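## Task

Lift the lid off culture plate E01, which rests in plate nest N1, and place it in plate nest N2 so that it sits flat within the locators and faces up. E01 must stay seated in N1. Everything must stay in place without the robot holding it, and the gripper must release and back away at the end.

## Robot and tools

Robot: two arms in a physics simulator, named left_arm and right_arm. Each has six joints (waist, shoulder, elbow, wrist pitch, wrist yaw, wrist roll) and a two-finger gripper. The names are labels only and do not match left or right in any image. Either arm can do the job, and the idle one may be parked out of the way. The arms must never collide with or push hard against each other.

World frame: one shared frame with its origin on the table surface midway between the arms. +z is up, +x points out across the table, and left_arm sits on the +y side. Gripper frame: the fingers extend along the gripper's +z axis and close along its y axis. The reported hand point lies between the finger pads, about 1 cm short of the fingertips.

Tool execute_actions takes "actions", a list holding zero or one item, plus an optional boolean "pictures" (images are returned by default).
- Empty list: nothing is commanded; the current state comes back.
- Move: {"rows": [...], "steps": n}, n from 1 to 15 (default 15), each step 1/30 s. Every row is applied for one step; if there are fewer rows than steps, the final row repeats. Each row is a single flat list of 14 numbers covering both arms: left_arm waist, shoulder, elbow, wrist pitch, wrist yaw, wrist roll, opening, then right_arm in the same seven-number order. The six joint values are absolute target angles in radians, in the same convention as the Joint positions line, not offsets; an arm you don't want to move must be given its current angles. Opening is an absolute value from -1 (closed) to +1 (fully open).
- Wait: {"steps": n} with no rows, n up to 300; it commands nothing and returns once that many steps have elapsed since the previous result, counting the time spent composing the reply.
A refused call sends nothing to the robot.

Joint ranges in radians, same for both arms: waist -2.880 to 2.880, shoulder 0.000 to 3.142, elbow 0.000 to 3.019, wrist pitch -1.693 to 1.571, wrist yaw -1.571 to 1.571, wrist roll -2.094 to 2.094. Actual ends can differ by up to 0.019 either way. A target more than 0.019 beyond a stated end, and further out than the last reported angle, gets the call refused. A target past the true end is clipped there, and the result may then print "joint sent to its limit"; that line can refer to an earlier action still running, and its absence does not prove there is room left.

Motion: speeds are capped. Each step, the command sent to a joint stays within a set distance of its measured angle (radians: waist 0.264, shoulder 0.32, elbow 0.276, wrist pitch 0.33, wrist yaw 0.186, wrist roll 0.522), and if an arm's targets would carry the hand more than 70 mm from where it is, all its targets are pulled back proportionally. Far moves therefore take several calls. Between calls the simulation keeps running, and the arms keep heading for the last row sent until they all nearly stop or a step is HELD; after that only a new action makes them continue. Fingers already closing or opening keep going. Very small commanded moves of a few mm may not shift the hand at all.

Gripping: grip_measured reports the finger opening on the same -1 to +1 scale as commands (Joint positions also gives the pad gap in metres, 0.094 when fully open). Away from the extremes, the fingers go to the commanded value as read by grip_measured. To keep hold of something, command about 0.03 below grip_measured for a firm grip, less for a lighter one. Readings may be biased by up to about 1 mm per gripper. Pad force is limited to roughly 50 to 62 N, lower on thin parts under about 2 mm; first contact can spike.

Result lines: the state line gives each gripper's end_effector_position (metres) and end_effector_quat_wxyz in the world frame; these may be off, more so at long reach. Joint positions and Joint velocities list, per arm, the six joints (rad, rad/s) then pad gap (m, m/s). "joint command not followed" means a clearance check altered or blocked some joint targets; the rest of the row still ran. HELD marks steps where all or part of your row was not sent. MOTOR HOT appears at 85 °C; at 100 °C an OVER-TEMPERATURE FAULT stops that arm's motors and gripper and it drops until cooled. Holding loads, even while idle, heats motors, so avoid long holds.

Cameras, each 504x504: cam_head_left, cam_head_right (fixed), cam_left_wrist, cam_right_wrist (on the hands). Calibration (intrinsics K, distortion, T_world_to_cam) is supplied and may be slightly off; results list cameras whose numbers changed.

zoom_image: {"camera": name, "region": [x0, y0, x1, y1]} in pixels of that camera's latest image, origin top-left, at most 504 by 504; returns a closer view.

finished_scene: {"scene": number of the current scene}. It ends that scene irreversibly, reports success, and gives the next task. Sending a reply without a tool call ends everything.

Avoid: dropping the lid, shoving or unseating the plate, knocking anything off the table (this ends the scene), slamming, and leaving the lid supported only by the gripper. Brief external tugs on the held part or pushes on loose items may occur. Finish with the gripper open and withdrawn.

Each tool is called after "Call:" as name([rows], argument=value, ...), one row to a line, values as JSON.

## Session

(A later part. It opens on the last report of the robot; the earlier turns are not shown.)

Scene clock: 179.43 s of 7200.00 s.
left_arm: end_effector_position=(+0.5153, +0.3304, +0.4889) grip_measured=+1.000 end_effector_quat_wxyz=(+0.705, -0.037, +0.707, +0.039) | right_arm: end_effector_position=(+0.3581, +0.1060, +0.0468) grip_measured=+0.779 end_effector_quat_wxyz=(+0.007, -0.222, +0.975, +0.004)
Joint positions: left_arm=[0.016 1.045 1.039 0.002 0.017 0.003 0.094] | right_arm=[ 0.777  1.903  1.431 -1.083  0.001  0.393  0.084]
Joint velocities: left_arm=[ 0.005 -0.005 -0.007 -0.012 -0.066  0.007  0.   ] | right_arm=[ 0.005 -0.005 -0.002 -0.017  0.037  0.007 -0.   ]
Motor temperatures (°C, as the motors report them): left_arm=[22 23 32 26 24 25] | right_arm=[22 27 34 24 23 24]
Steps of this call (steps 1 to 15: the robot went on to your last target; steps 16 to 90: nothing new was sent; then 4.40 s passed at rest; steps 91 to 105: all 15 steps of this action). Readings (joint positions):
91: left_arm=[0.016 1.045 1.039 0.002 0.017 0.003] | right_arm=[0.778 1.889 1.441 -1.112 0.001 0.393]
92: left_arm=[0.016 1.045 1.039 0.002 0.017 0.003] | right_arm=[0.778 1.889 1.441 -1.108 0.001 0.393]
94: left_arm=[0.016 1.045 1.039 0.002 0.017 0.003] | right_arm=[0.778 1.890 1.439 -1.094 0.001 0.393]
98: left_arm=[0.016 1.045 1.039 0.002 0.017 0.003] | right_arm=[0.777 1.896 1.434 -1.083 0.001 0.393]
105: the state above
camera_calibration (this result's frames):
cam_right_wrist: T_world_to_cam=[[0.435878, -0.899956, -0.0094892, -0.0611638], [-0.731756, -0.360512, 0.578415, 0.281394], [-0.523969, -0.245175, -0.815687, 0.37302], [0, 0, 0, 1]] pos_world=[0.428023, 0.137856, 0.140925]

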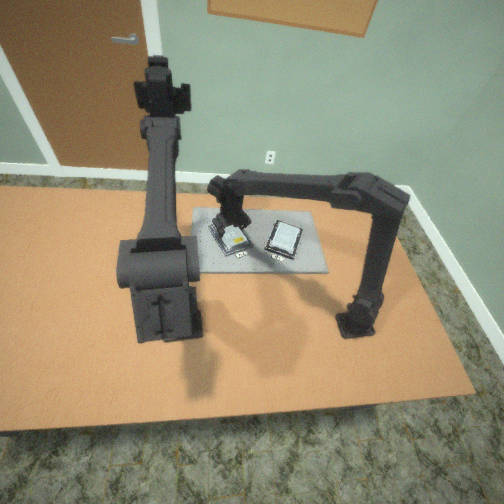

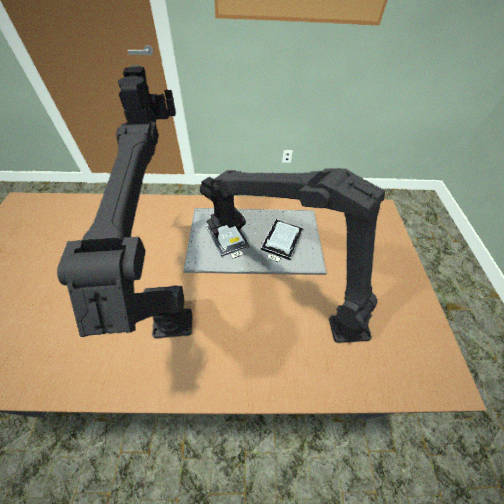

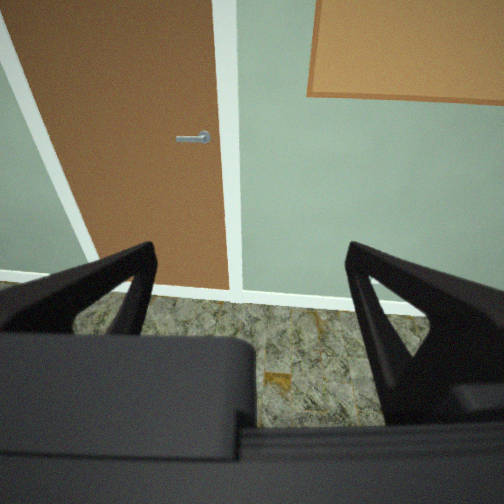

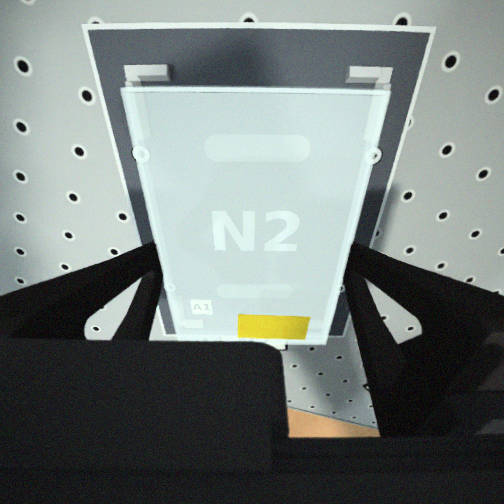

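Call:
execute_actions([
  {"steps":15,"rows":[[0.016,1.045,1.039,0.002,0.017,0.003,1,0.767,1.923,1.432,-1.067,0,0.385,0.76],[0.016,1.045,1.039,0.002,0.017,0.003,1,0.767,1.923,1.432,-1.067,0,0.385,0.76],[0.016,1.045,1.039,0.002,0.017,0.003,1,0.767,1.923,1.432,-1.067,0,0.385,0.76],[0.016,1.045,1.039,0.002,0.017,0.003,1,0.767,1.931,1.432,-1.064,0,0.385,0.76]]},
])

Scene clock: 184.60 s of 7200.00 s.
left_arm: end_effector_position=(+0.5153, +0.3304, +0.4889) grip_measured=+1.000 end_effector_quat_wxyz=(+0.705, -0.037, +0.707, +0.039) | right_arm: end_effector_position=(+0.3600, +0.1049, +0.0440) grip_measured=+0.779 end_effector_quat_wxyz=(+0.006, -0.220, +0.976, +0.004)
Joint positions: left_arm=[0.016 1.045 1.039 0.002 0.017 0.003 0.094] | right_arm=[ 0.773  1.908  1.431 -1.079  0.001  0.393  0.084]
Joint velocities: left_arm=[-0.015 -0.015  0.007  0.017  0.007 -0.022  0.   ] | right_arm=[-0.005  0.005  0.002  0.007 -0.007  0.037 -0.   ]
Motor temperatures (°C, as the motors report them): left_arm=[22 23 33 26 24 25] | right_arm=[22 27 34 24 23 24]
Steps of this call (steps 1 to 15: the robot went on to your last target; steps 16 to 90: nothing new was sent; then 1.67 s passed at rest; steps 91 to 105: all 15 steps of this action). Readings (joint positions):
91: left_arm=[0.016 1.045 1.039 0.002 0.017 0.003] | right_arm=[0.777 1.903 1.431 -1.083 0.001 0.393]
92: left_arm=[0.016 1.045 1.039 0.002 0.017 0.003] | right_arm=[0.777 1.903 1.431 -1.083 0.001 0.393]
94: left_arm=[0.016 1.045 1.039 0.002 0.017 0.003] | right_arm=[0.776 1.903 1.431 -1.082 0.001 0.393]
98: left_arm=[0.016 1.045 1.039 0.002 0.017 0.003] | right_arm=[0.774 1.905 1.431 -1.079 0.001 0.393]
105: the state above
camera_calibration (this result's frames):
cam_right_wrist: T_world_to_cam=[[0.432432, -0.901623, -0.00891044, -0.0615755], [-0.732534, -0.357062, 0.579569, 0.283901], [-0.525734, -0.244097, -0.814874, 0.371933], [0, 0, 0, 1]] pos_world=[0.430132, 0.13664, 0.13799]

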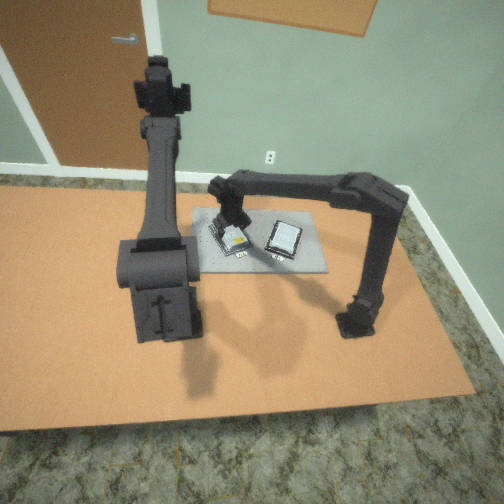

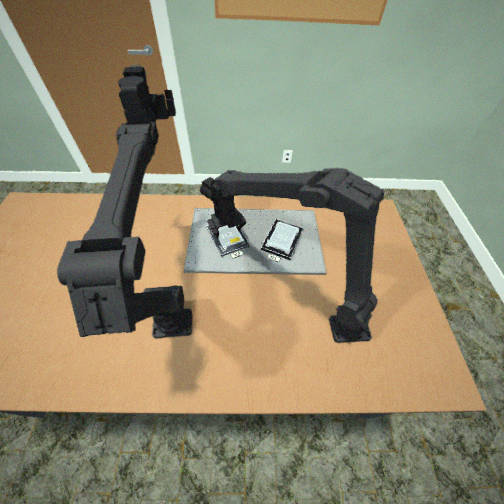

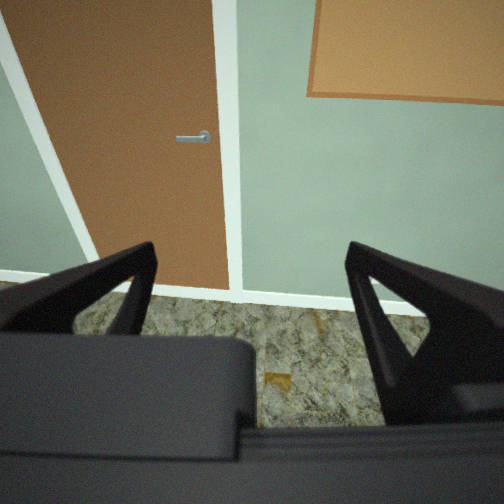

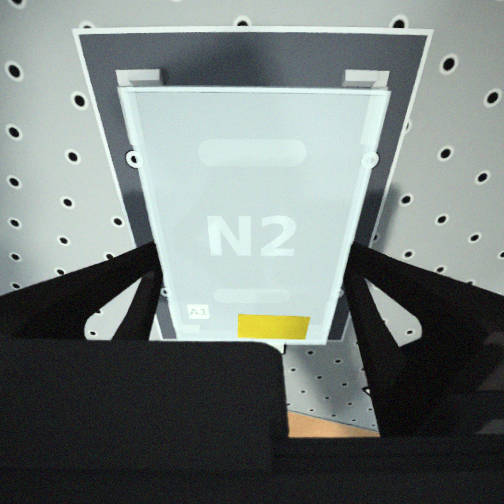

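Overshot; want waist ≈0.7755.

Call:
execute_actions([
  {"steps":15,"rows":[[0.016,1.045,1.039,0.002,0.017,0.003,1,0.781,1.925,1.432,-1.07,0,0.385,0.76]]},
])

Scene clock: 188.33 s of 7200.00 s.
left_arm: end_effector_position=(+0.5153, +0.3304, +0.4889) grip_measured=+1.000 end_effector_quat_wxyz=(+0.705, -0.037, +0.707, +0.039) | right_arm: end_effector_position=(+0.3600, +0.1049, +0.0440) grip_measured=+0.779 end_effector_quat_wxyz=(+0.006, -0.220, +0.976, +0.004)
Joint positions: left_arm=[0.016 1.045 1.039 0.002 0.017 0.003 0.094] | right_arm=[ 0.773  1.908  1.431 -1.079  0.001  0.393  0.084]
Joint velocities: left_arm=[-0.015 -0.005  0.007 -0.002  0.037 -0.081  0.   ] | right_arm=[ 0.005 -0.015  0.022  0.007 -0.007 -0.022 -0.002]
Motor temperatures (°C, as the motors report them): left_arm=[22 23 33 26 24 25] | right_arm=[22 27 33 24 23 24]
Steps of this call (steps 1 to 15: the robot went on to your last target; steps 16 to 90: nothing new was sent; then 0.23 s passed at rest; steps 91 to 105: all 15 steps of this action). Readings (joint positions):
91: left_arm=[0.016 1.045 1.039 0.002 0.017 0.003] | right_arm=[0.773 1.908 1.431 -1.079 0.001 0.393]
92: left_arm=[0.016 1.045 1.039 0.002 0.017 0.003] | right_arm=[0.773 1.908 1.431 -1.079 0.001 0.393]
94: left_arm=[0.016 1.045 1.039 0.002 0.017 0.003] | right_arm=[0.773 1.908 1.431 -1.079 0.001 0.393]
98: left_arm=[0.016 1.045 1.039 0.002 0.017 0.003] | right_arm=[0.773 1.908 1.431 -1.079 0.001 0.393]
105: the state above
camera_calibration (this result's frames):
cam_right_wrist: T_world_to_cam=[[0.432432, -0.901623, -0.00891044, -0.0615755], [-0.732534, -0.357062, 0.579569, 0.283901], [-0.525734, -0.244097, -0.814874, 0.371933], [0, 0, 0, 1]] pos_world=[0.430132, 0.13664, 0.13799]

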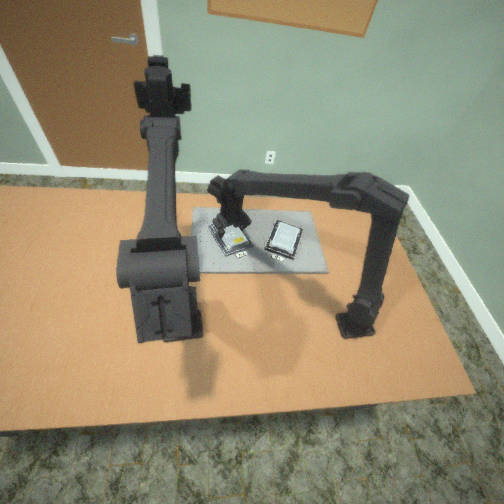

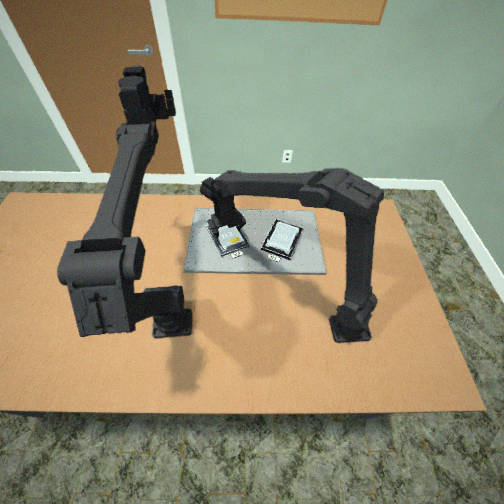

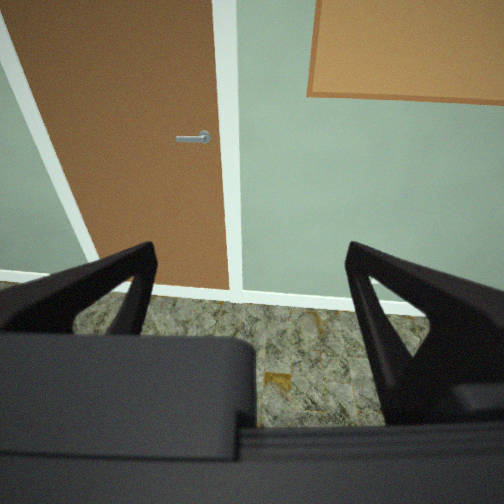

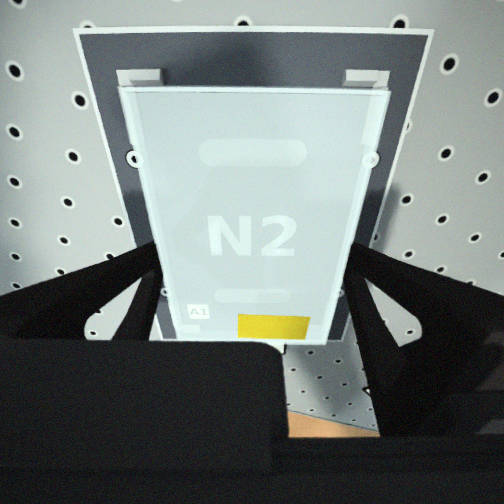

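Call:
execute_actions([
  {"steps":15,"rows":[[0.016,1.045,1.039,0.002,0.017,0.003,1,0.7828,1.925,1.432,-1.07,0,0.385,0.76]]},
])

Scene clock: 190.83 s of 7200.00 s.
left_arm: end_effector_position=(+0.5153, +0.3304, +0.4889) grip_measured=+1.000 end_effector_quat_wxyz=(+0.705, -0.037, +0.707, +0.039) | right_arm: end_effector_position=(+0.3587, +0.1061, +0.0440) grip_measured=+0.779 end_effector_quat_wxyz=(+0.006, -0.221, +0.975, +0.004)
Joint positions: left_arm=[0.016 1.045 1.039 0.002 0.017 0.003 0.094] | right_arm=[ 0.776  1.908  1.431 -1.079  0.001  0.393  0.084]
Joint velocities: left_arm=[-0.015 -0.005 -0.012 -0.002 -0.022 -0.037  0.   ] | right_arm=[ 0.015 -0.015  0.017  0.012  0.007 -0.007  0.   ]
Motor temperatures (°C, as the motors report them): left_arm=[22 23 33 26 24 25] | right_arm=[22 27 33 24 23 24]
Steps of this call (steps 1 to 15: the robot went on to your last target; steps 16 to 60: nothing new was sent; steps 61 to 75: all 15 steps of this action). Readings (joint positions):
61: left_arm=[0.016 1.045 1.039 0.002 0.017 0.003] | right_arm=[0.774 1.908 1.431 -1.079 0.001 0.393]
62: left_arm=[0.016 1.045 1.039 0.002 0.017 0.003] | right_arm=[0.774 1.908 1.431 -1.079 0.001 0.393]
64: left_arm=[0.016 1.045 1.039 0.002 0.017 0.003] | right_arm=[0.775 1.908 1.431 -1.079 0.001 0.393]
68: left_arm=[0.016 1.045 1.039 0.002 0.017 0.003] | right_arm=[0.776 1.908 1.431 -1.079 0.001 0.393]
75: the state above
camera_calibration (this result's frames):
cam_right_wrist: T_world_to_cam=[[0.435182, -0.900299, -0.00891044, -0.0611381], [-0.731441, -0.359296, 0.579569, 0.28323], [-0.524987, -0.2457, -0.814874, 0.371452], [0, 0, 0, 1]] pos_world=[0.42878, 0.137987, 0.13799]

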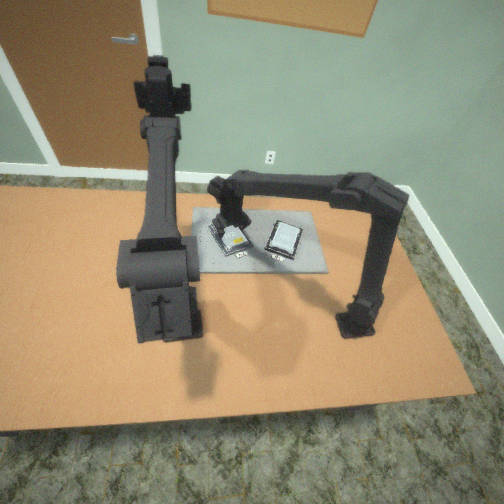

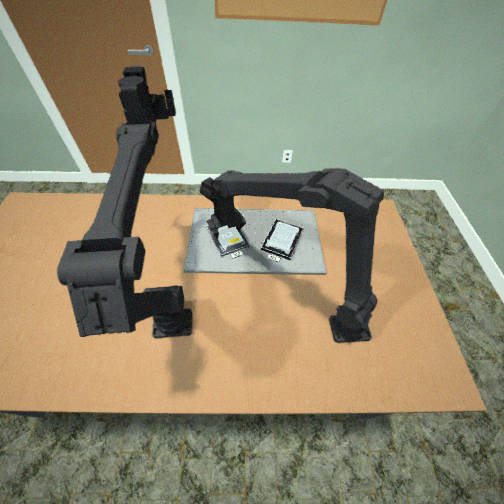

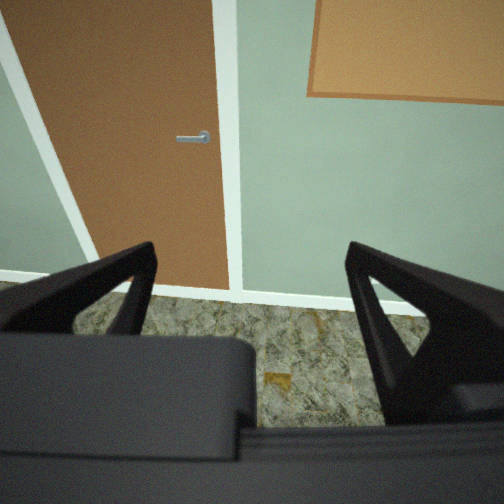

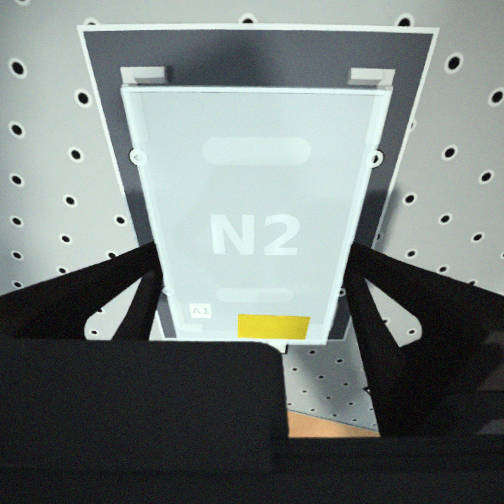

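Call:
execute_actions([
  {"steps":15,"rows":[[0.016,1.045,1.039,0.002,0.017,0.003,1,0.776,1.939,1.432,-1.07,0,0.385,0.76]]},
])

Scene clock: 193.43 s of 7200.00 s.
left_arm: end_effector_position=(+0.5153, +0.3304, +0.4889) grip_measured=+1.000 end_effector_quat_wxyz=(+0.705, -0.037, +0.707, +0.039) | right_arm: end_effector_position=(+0.3582, +0.1055, +0.0391) grip_measured=+0.779 end_effector_quat_wxyz=(+0.003, -0.221, +0.975, +0.001)
Joint positions: left_arm=[0.016 1.045 1.039 0.002 0.017 0.003 0.094] | right_arm=[ 0.776  1.917  1.431 -1.079  0.001  0.393  0.084]
Joint velocities: left_arm=[ 0.005 -0.005  0.012  0.007  0.051 -0.11   0.   ] | right_arm=[-0.005 -0.005 -0.007  0.012 -0.051 -0.007 -0.   ]
Motor temperatures (°C, as the motors report them): left_arm=[22 23 33 26 24 25] | right_arm=[22 27 33 24 23 24]
Steps of this call (steps 1 to 15: the robot went on to your last target; steps 16 to 63: nothing new was sent; steps 64 to 78: all 15 steps of this action). Readings (joint positions):
64: left_arm=[0.016 1.045 1.039 0.002 0.017 0.003] | right_arm=[0.776 1.909 1.431 -1.079 0.001 0.393]
65: left_arm=[0.016 1.045 1.039 0.002 0.017 0.003] | right_arm=[0.776 1.909 1.431 -1.079 0.001 0.393]
67: left_arm=[0.016 1.045 1.039 0.002 0.017 0.003] | right_arm=[0.776 1.911 1.431 -1.079 0.001 0.393]
71: left_arm=[0.016 1.045 1.039 0.002 0.017 0.003] | right_arm=[0.776 1.916 1.431 -1.079 0.001 0.393]
78: the state above
camera_calibration (this result's frames):
cam_right_wrist: T_world_to_cam=[[0.435138, -0.900347, -0.0054375, -0.0616055], [-0.727875, -0.355324, 0.586466, 0.28347], [-0.529955, -0.251236, -0.809955, 0.369221], [0, 0, 0, 1]] pos_world=[0.428808, 0.138019, 0.132472]

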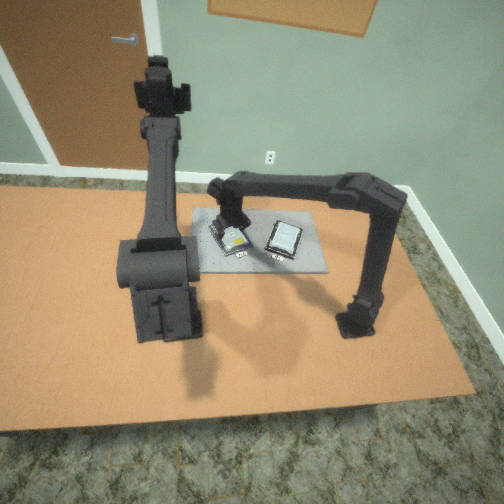

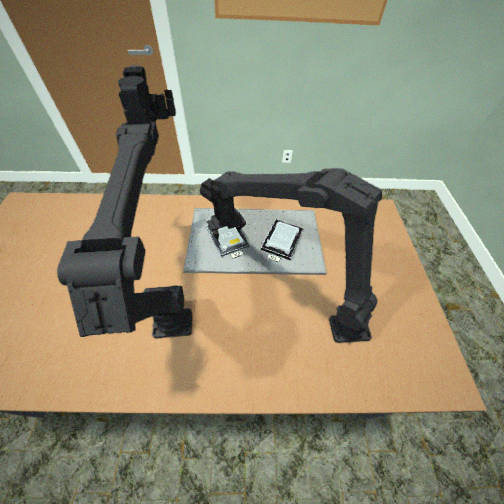

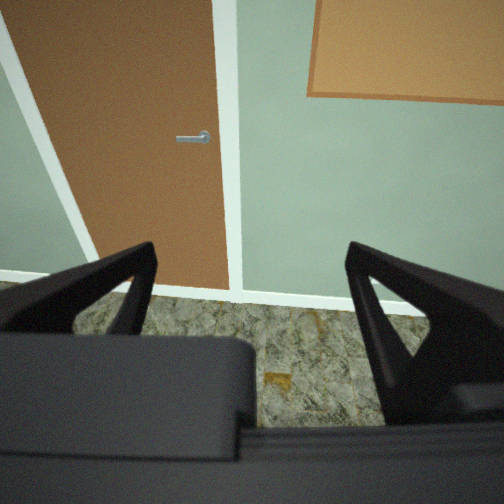

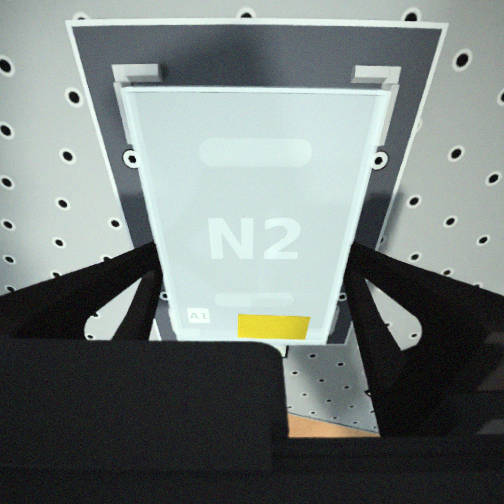

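Good. A bit further.

Call:
execute_actions([
  {"steps":15,"rows":[[0.016,1.045,1.039,0.002,0.017,0.003,1,0.776,1.946,1.432,-1.061,0,0.385,0.76]]},
])

Scene clock: 196.60 s of 7200.00 s.
left_arm: end_effector_position=(+0.5153, +0.3304, +0.4889) grip_measured=+1.000 end_effector_quat_wxyz=(+0.705, -0.037, +0.707, +0.039) | right_arm: end_effector_position=(+0.3584, +0.1057, +0.0369) grip_measured=+0.779 end_effector_quat_wxyz=(+0.002, -0.222, +0.975, +0.001)
Joint positions: left_arm=[0.016 1.045 1.039 0.002 0.017 0.003 0.094] | right_arm=[ 0.776  1.921  1.431 -1.076  0.001  0.391  0.084]
Joint velocities: left_arm=[ 0.005 -0.024 -0.012  0.007  0.007 -0.051  0.   ] | right_arm=[-0.015  0.015 -0.017  0.002  0.007  0.051  0.   ]
Motor temperatures (°C, as the motors report them): left_arm=[22 23 33 26 24 25] | right_arm=[22 27 33 24 23 24]
Steps of this call (steps 1 to 15: the robot went on to your last target; steps 16 to 80: nothing new was sent; steps 81 to 95: all 15 steps of this action). Readings (joint positions):
81: left_arm=[0.016 1.045 1.039 0.002 0.017 0.003] | right_arm=[0.776 1.918 1.431 -1.078 0.001 0.393]
82: left_arm=[0.016 1.045 1.039 0.002 0.017 0.003] | right_arm=[0.776 1.918 1.431 -1.078 0.001 0.393]
84: left_arm=[0.016 1.045 1.039 0.002 0.017 0.003] | right_arm=[0.776 1.919 1.431 -1.077 0.001 0.393]
88: left_arm=[0.016 1.045 1.039 0.002 0.017 0.003] | right_arm=[0.776 1.921 1.431 -1.076 0.001 0.392]
95: the state above
camera_calibration (this result's frames):
cam_right_wrist: T_world_to_cam=[[0.436849, -0.899522, -0.00485098, -0.062238], [-0.726601, -0.35604, 0.58761, 0.284555], [-0.530296, -0.253172, -0.809129, 0.367858], [0, 0, 0, 1]] pos_world=[0.42902, 0.13846, 0.130135]

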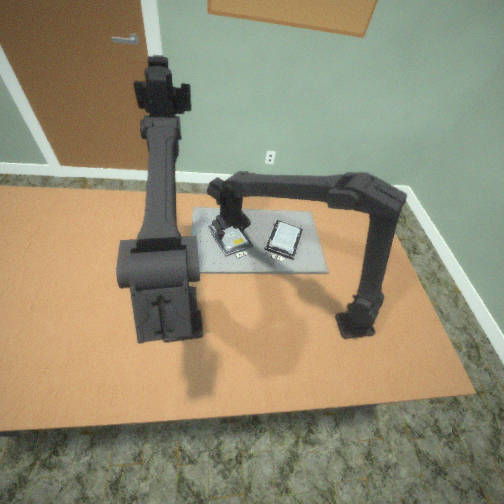

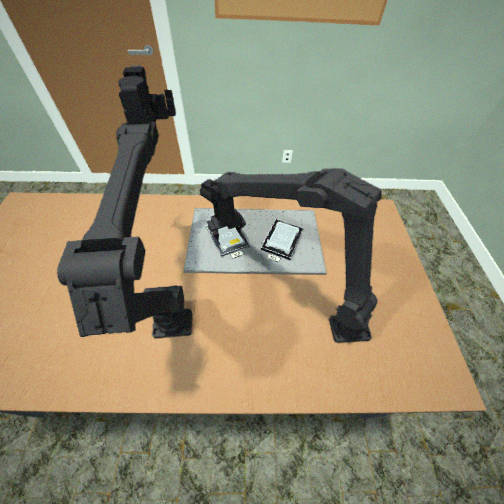

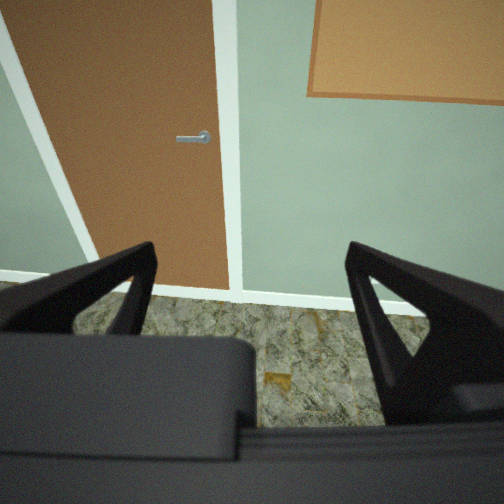

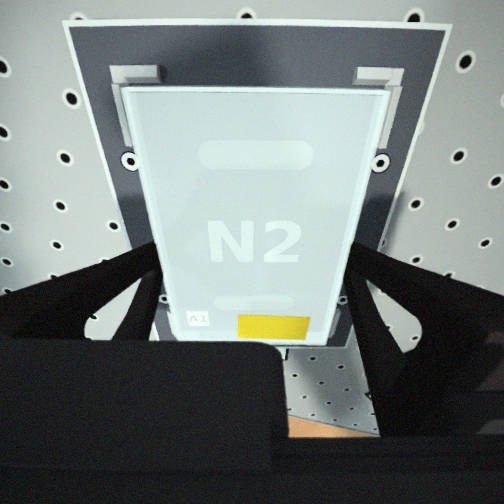

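Contact appears. Release and lift.

Call:
execute_actions([
  {"steps":12,"rows":[[0.016,1.045,1.039,0.002,0.017,0.003,1,0.776,1.93,1.432,-1.07,0,0.39,1]]},
])

Call:
execute_actions([
  {"steps":15,"rows":[[0.016,1.045,1.039,0.002,0.017,0.003,1,0.776,1.88,1.47,-1.1,0,0.39,1],[0.016,1.045,1.039,0.002,0.017,0.003,1,0.776,1.86,1.49,-1.14,0,0.39,1],[0.016,1.045,1.039,0.002,0.017,0.003,1,0.776,1.83,1.52,-1.2,0,0.39,1],[0.016,1.045,1.039,0.002,0.017,0.003,1,0.776,1.8,1.55,-1.27,0,0.39,1]]},
])

Call:
zoom_image(camera="cam_head_right", region=[180, 200, 330, 280])

Scene clock: 202.40 s of 7200.00 s.
left_arm: end_effector_position=(+0.5153, +0.3304, +0.4889) grip_measured=+1.000 end_effector_quat_wxyz=(+0.705, -0.037, +0.707, +0.039) | right_arm: end_effector_position=(+0.3584, +0.1057, +0.0369) grip_measured=+1.000 end_effector_quat_wxyz=(+0.002, -0.222, +0.975, +0.001)
Joint positions: left_arm=[0.016 1.045 1.039 0.002 0.017 0.003 0.094] | right_arm=[ 0.776  1.921  1.431 -1.076  0.001  0.391  0.094]
Joint velocities: left_arm=[ 0.005 -0.005 -0.007 -0.012  0.037 -0.007  0.   ] | right_arm=[-0.005 -0.005 -0.017 -0.012  0.037  0.022  0.   ]
Motor temperatures (°C, as the motors report them): left_arm=[22 23 33 26 24 25] | right_arm=[22 27 33 24 23 24]
Steps of this call (steps 1 to 15: the robot went on to your last target; steps 16 to 90: nothing new was sent; then 2.40 s passed at rest; steps 91 to 102: all 12 steps of this action). Readings (joint positions):
91: left_arm=[0.016 1.045 1.039 0.002 0.017 0.003] | right_arm=[0.776 1.921 1.431 -1.076 0.001 0.391]
92: left_arm=[0.016 1.045 1.039 0.002 0.017 0.003] | right_arm=[0.776 1.921 1.431 -1.076 0.001 0.391]
94: left_arm=[0.016 1.045 1.039 0.002 0.017 0.003] | right_arm=[0.776 1.921 1.431 -1.076 0.001 0.391]
98: left_arm=[0.016 1.045 1.039 0.002 0.017 0.003] | right_arm=[0.776 1.921 1.431 -1.076 0.001 0.391]
102: the state above
camera_calibration (this result's frames):
cam_right_wrist: T_world_to_cam=[[0.436849, -0.899522, -0.00485098, -0.062238], [-0.726601, -0.35604, 0.58761, 0.284555], [-0.530296, -0.253172, -0.809129, 0.367858], [0, 0, 0, 1]] pos_world=[0.42902, 0.13846, 0.130135]

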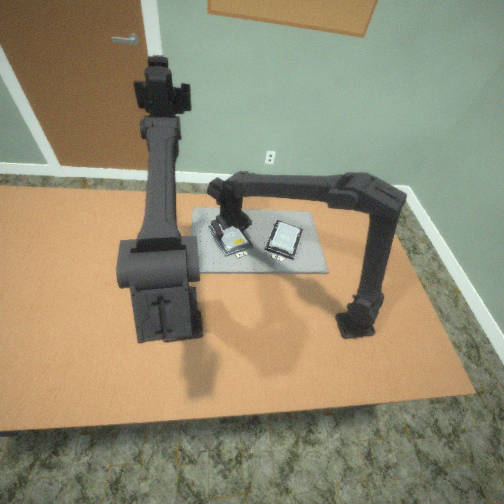

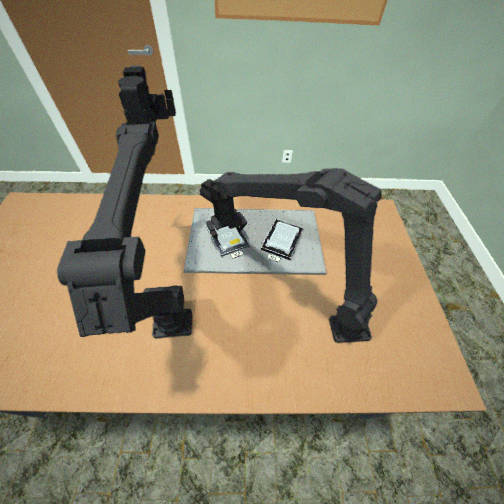

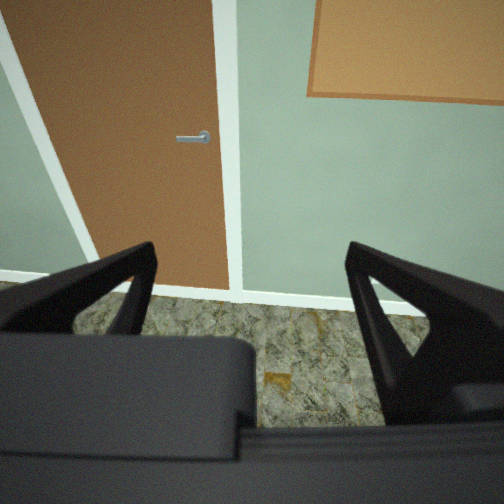

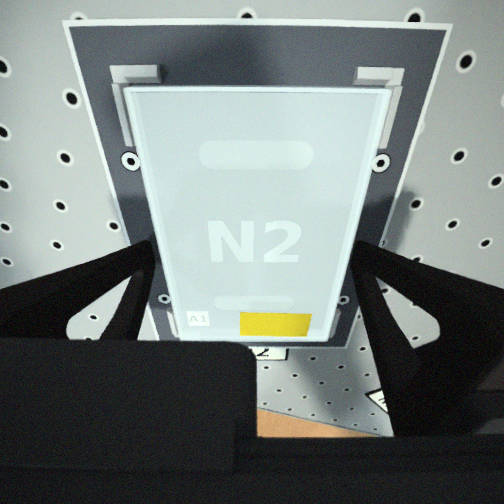

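Scene clock: 202.90 s of 7200.00 s.
left_arm: end_effector_position=(+0.5153, +0.3304, +0.4889) grip_measured=+1.000 end_effector_quat_wxyz=(+0.705, -0.037, +0.707, +0.039) | right_arm: end_effector_position=(+0.3570, +0.1041, +0.1450) grip_measured=+1.000 end_effector_quat_wxyz=(+0.025, -0.222, +0.975, +0.017)
Joint positions: left_arm=[0.016 1.045 1.039 0.002 0.017 0.003 0.094] | right_arm=[ 0.776  1.78   1.524 -1.254  0.001  0.391  0.094]
Joint velocities: left_arm=[-0.005 -0.005  0.002 -0.012 -0.022  0.007  0.   ] | right_arm=[-0.015 -0.112  0.027 -0.012 -0.051  0.022  0.   ]
Motor temperatures (°C, as the motors report them): left_arm=[22 23 33 26 24 25] | right_arm=[22 27 33 24 23 24]
Steps of this call (steps 1 to 15: all 15 steps of this action). Readings (joint positions):
1: left_arm=[0.016 1.045 1.039 0.002 0.017 0.003] | right_arm=[0.776 1.920 1.431 -1.078 0.001 0.391]
2: left_arm=[0.016 1.045 1.039 0.002 0.017 0.003] | right_arm=[0.776 1.917 1.431 -1.089 0.001 0.391]
4: left_arm=[0.016 1.045 1.039 0.002 0.017 0.003] | right_arm=[0.776 1.905 1.441 -1.146 0.001 0.391]
8: left_arm=[0.016 1.045 1.039 0.002 0.017 0.003] | right_arm=[0.776 1.854 1.472 -1.235 0.001 0.391]
15: the state above
camera_calibration (this result's frames):
cam_right_wrist: T_world_to_cam=[[0.437454, -0.898848, -0.026582, -0.0596391], [-0.748367, -0.380289, 0.54344, 0.236181], [-0.498578, -0.217837, -0.839027, 0.443499], [0, 0, 0, 1]] pos_world=[0.423958, 0.132821, 0.242172]

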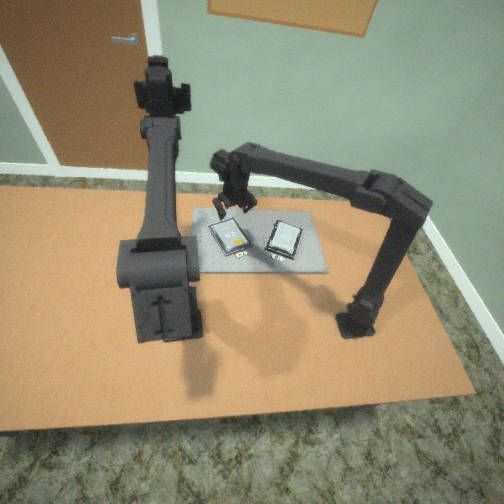

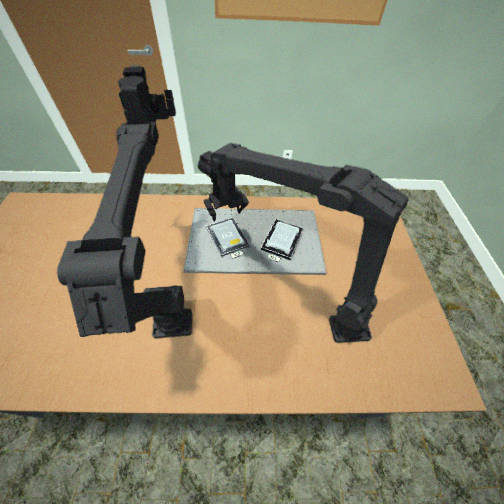

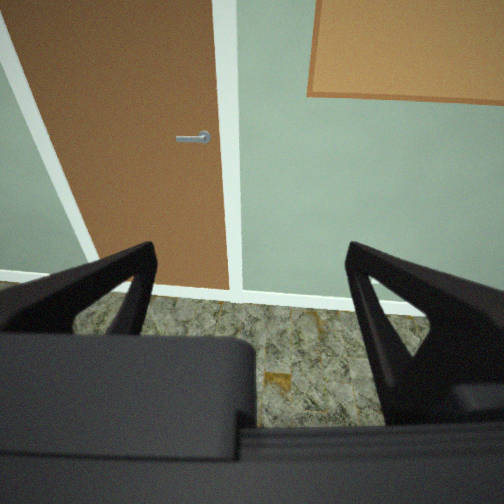

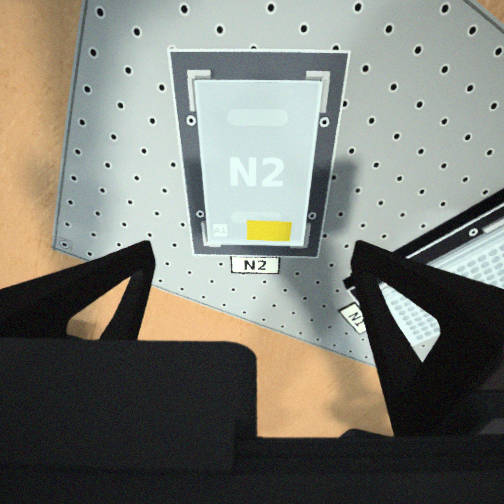

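Region (180, 200, 330, 280) of cam_head_right's 504x504 image, scaled by 3.360, with more detail than that image has; it fills the top 269 rows of this view, and the rest is white.

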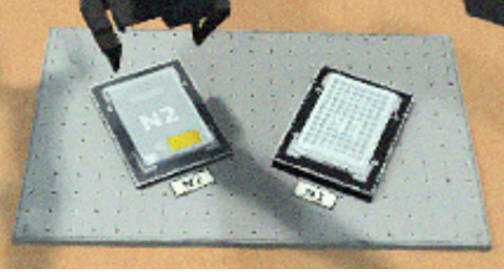

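Call:
finished_scene(scene=1)

The scene is finished: the task was done.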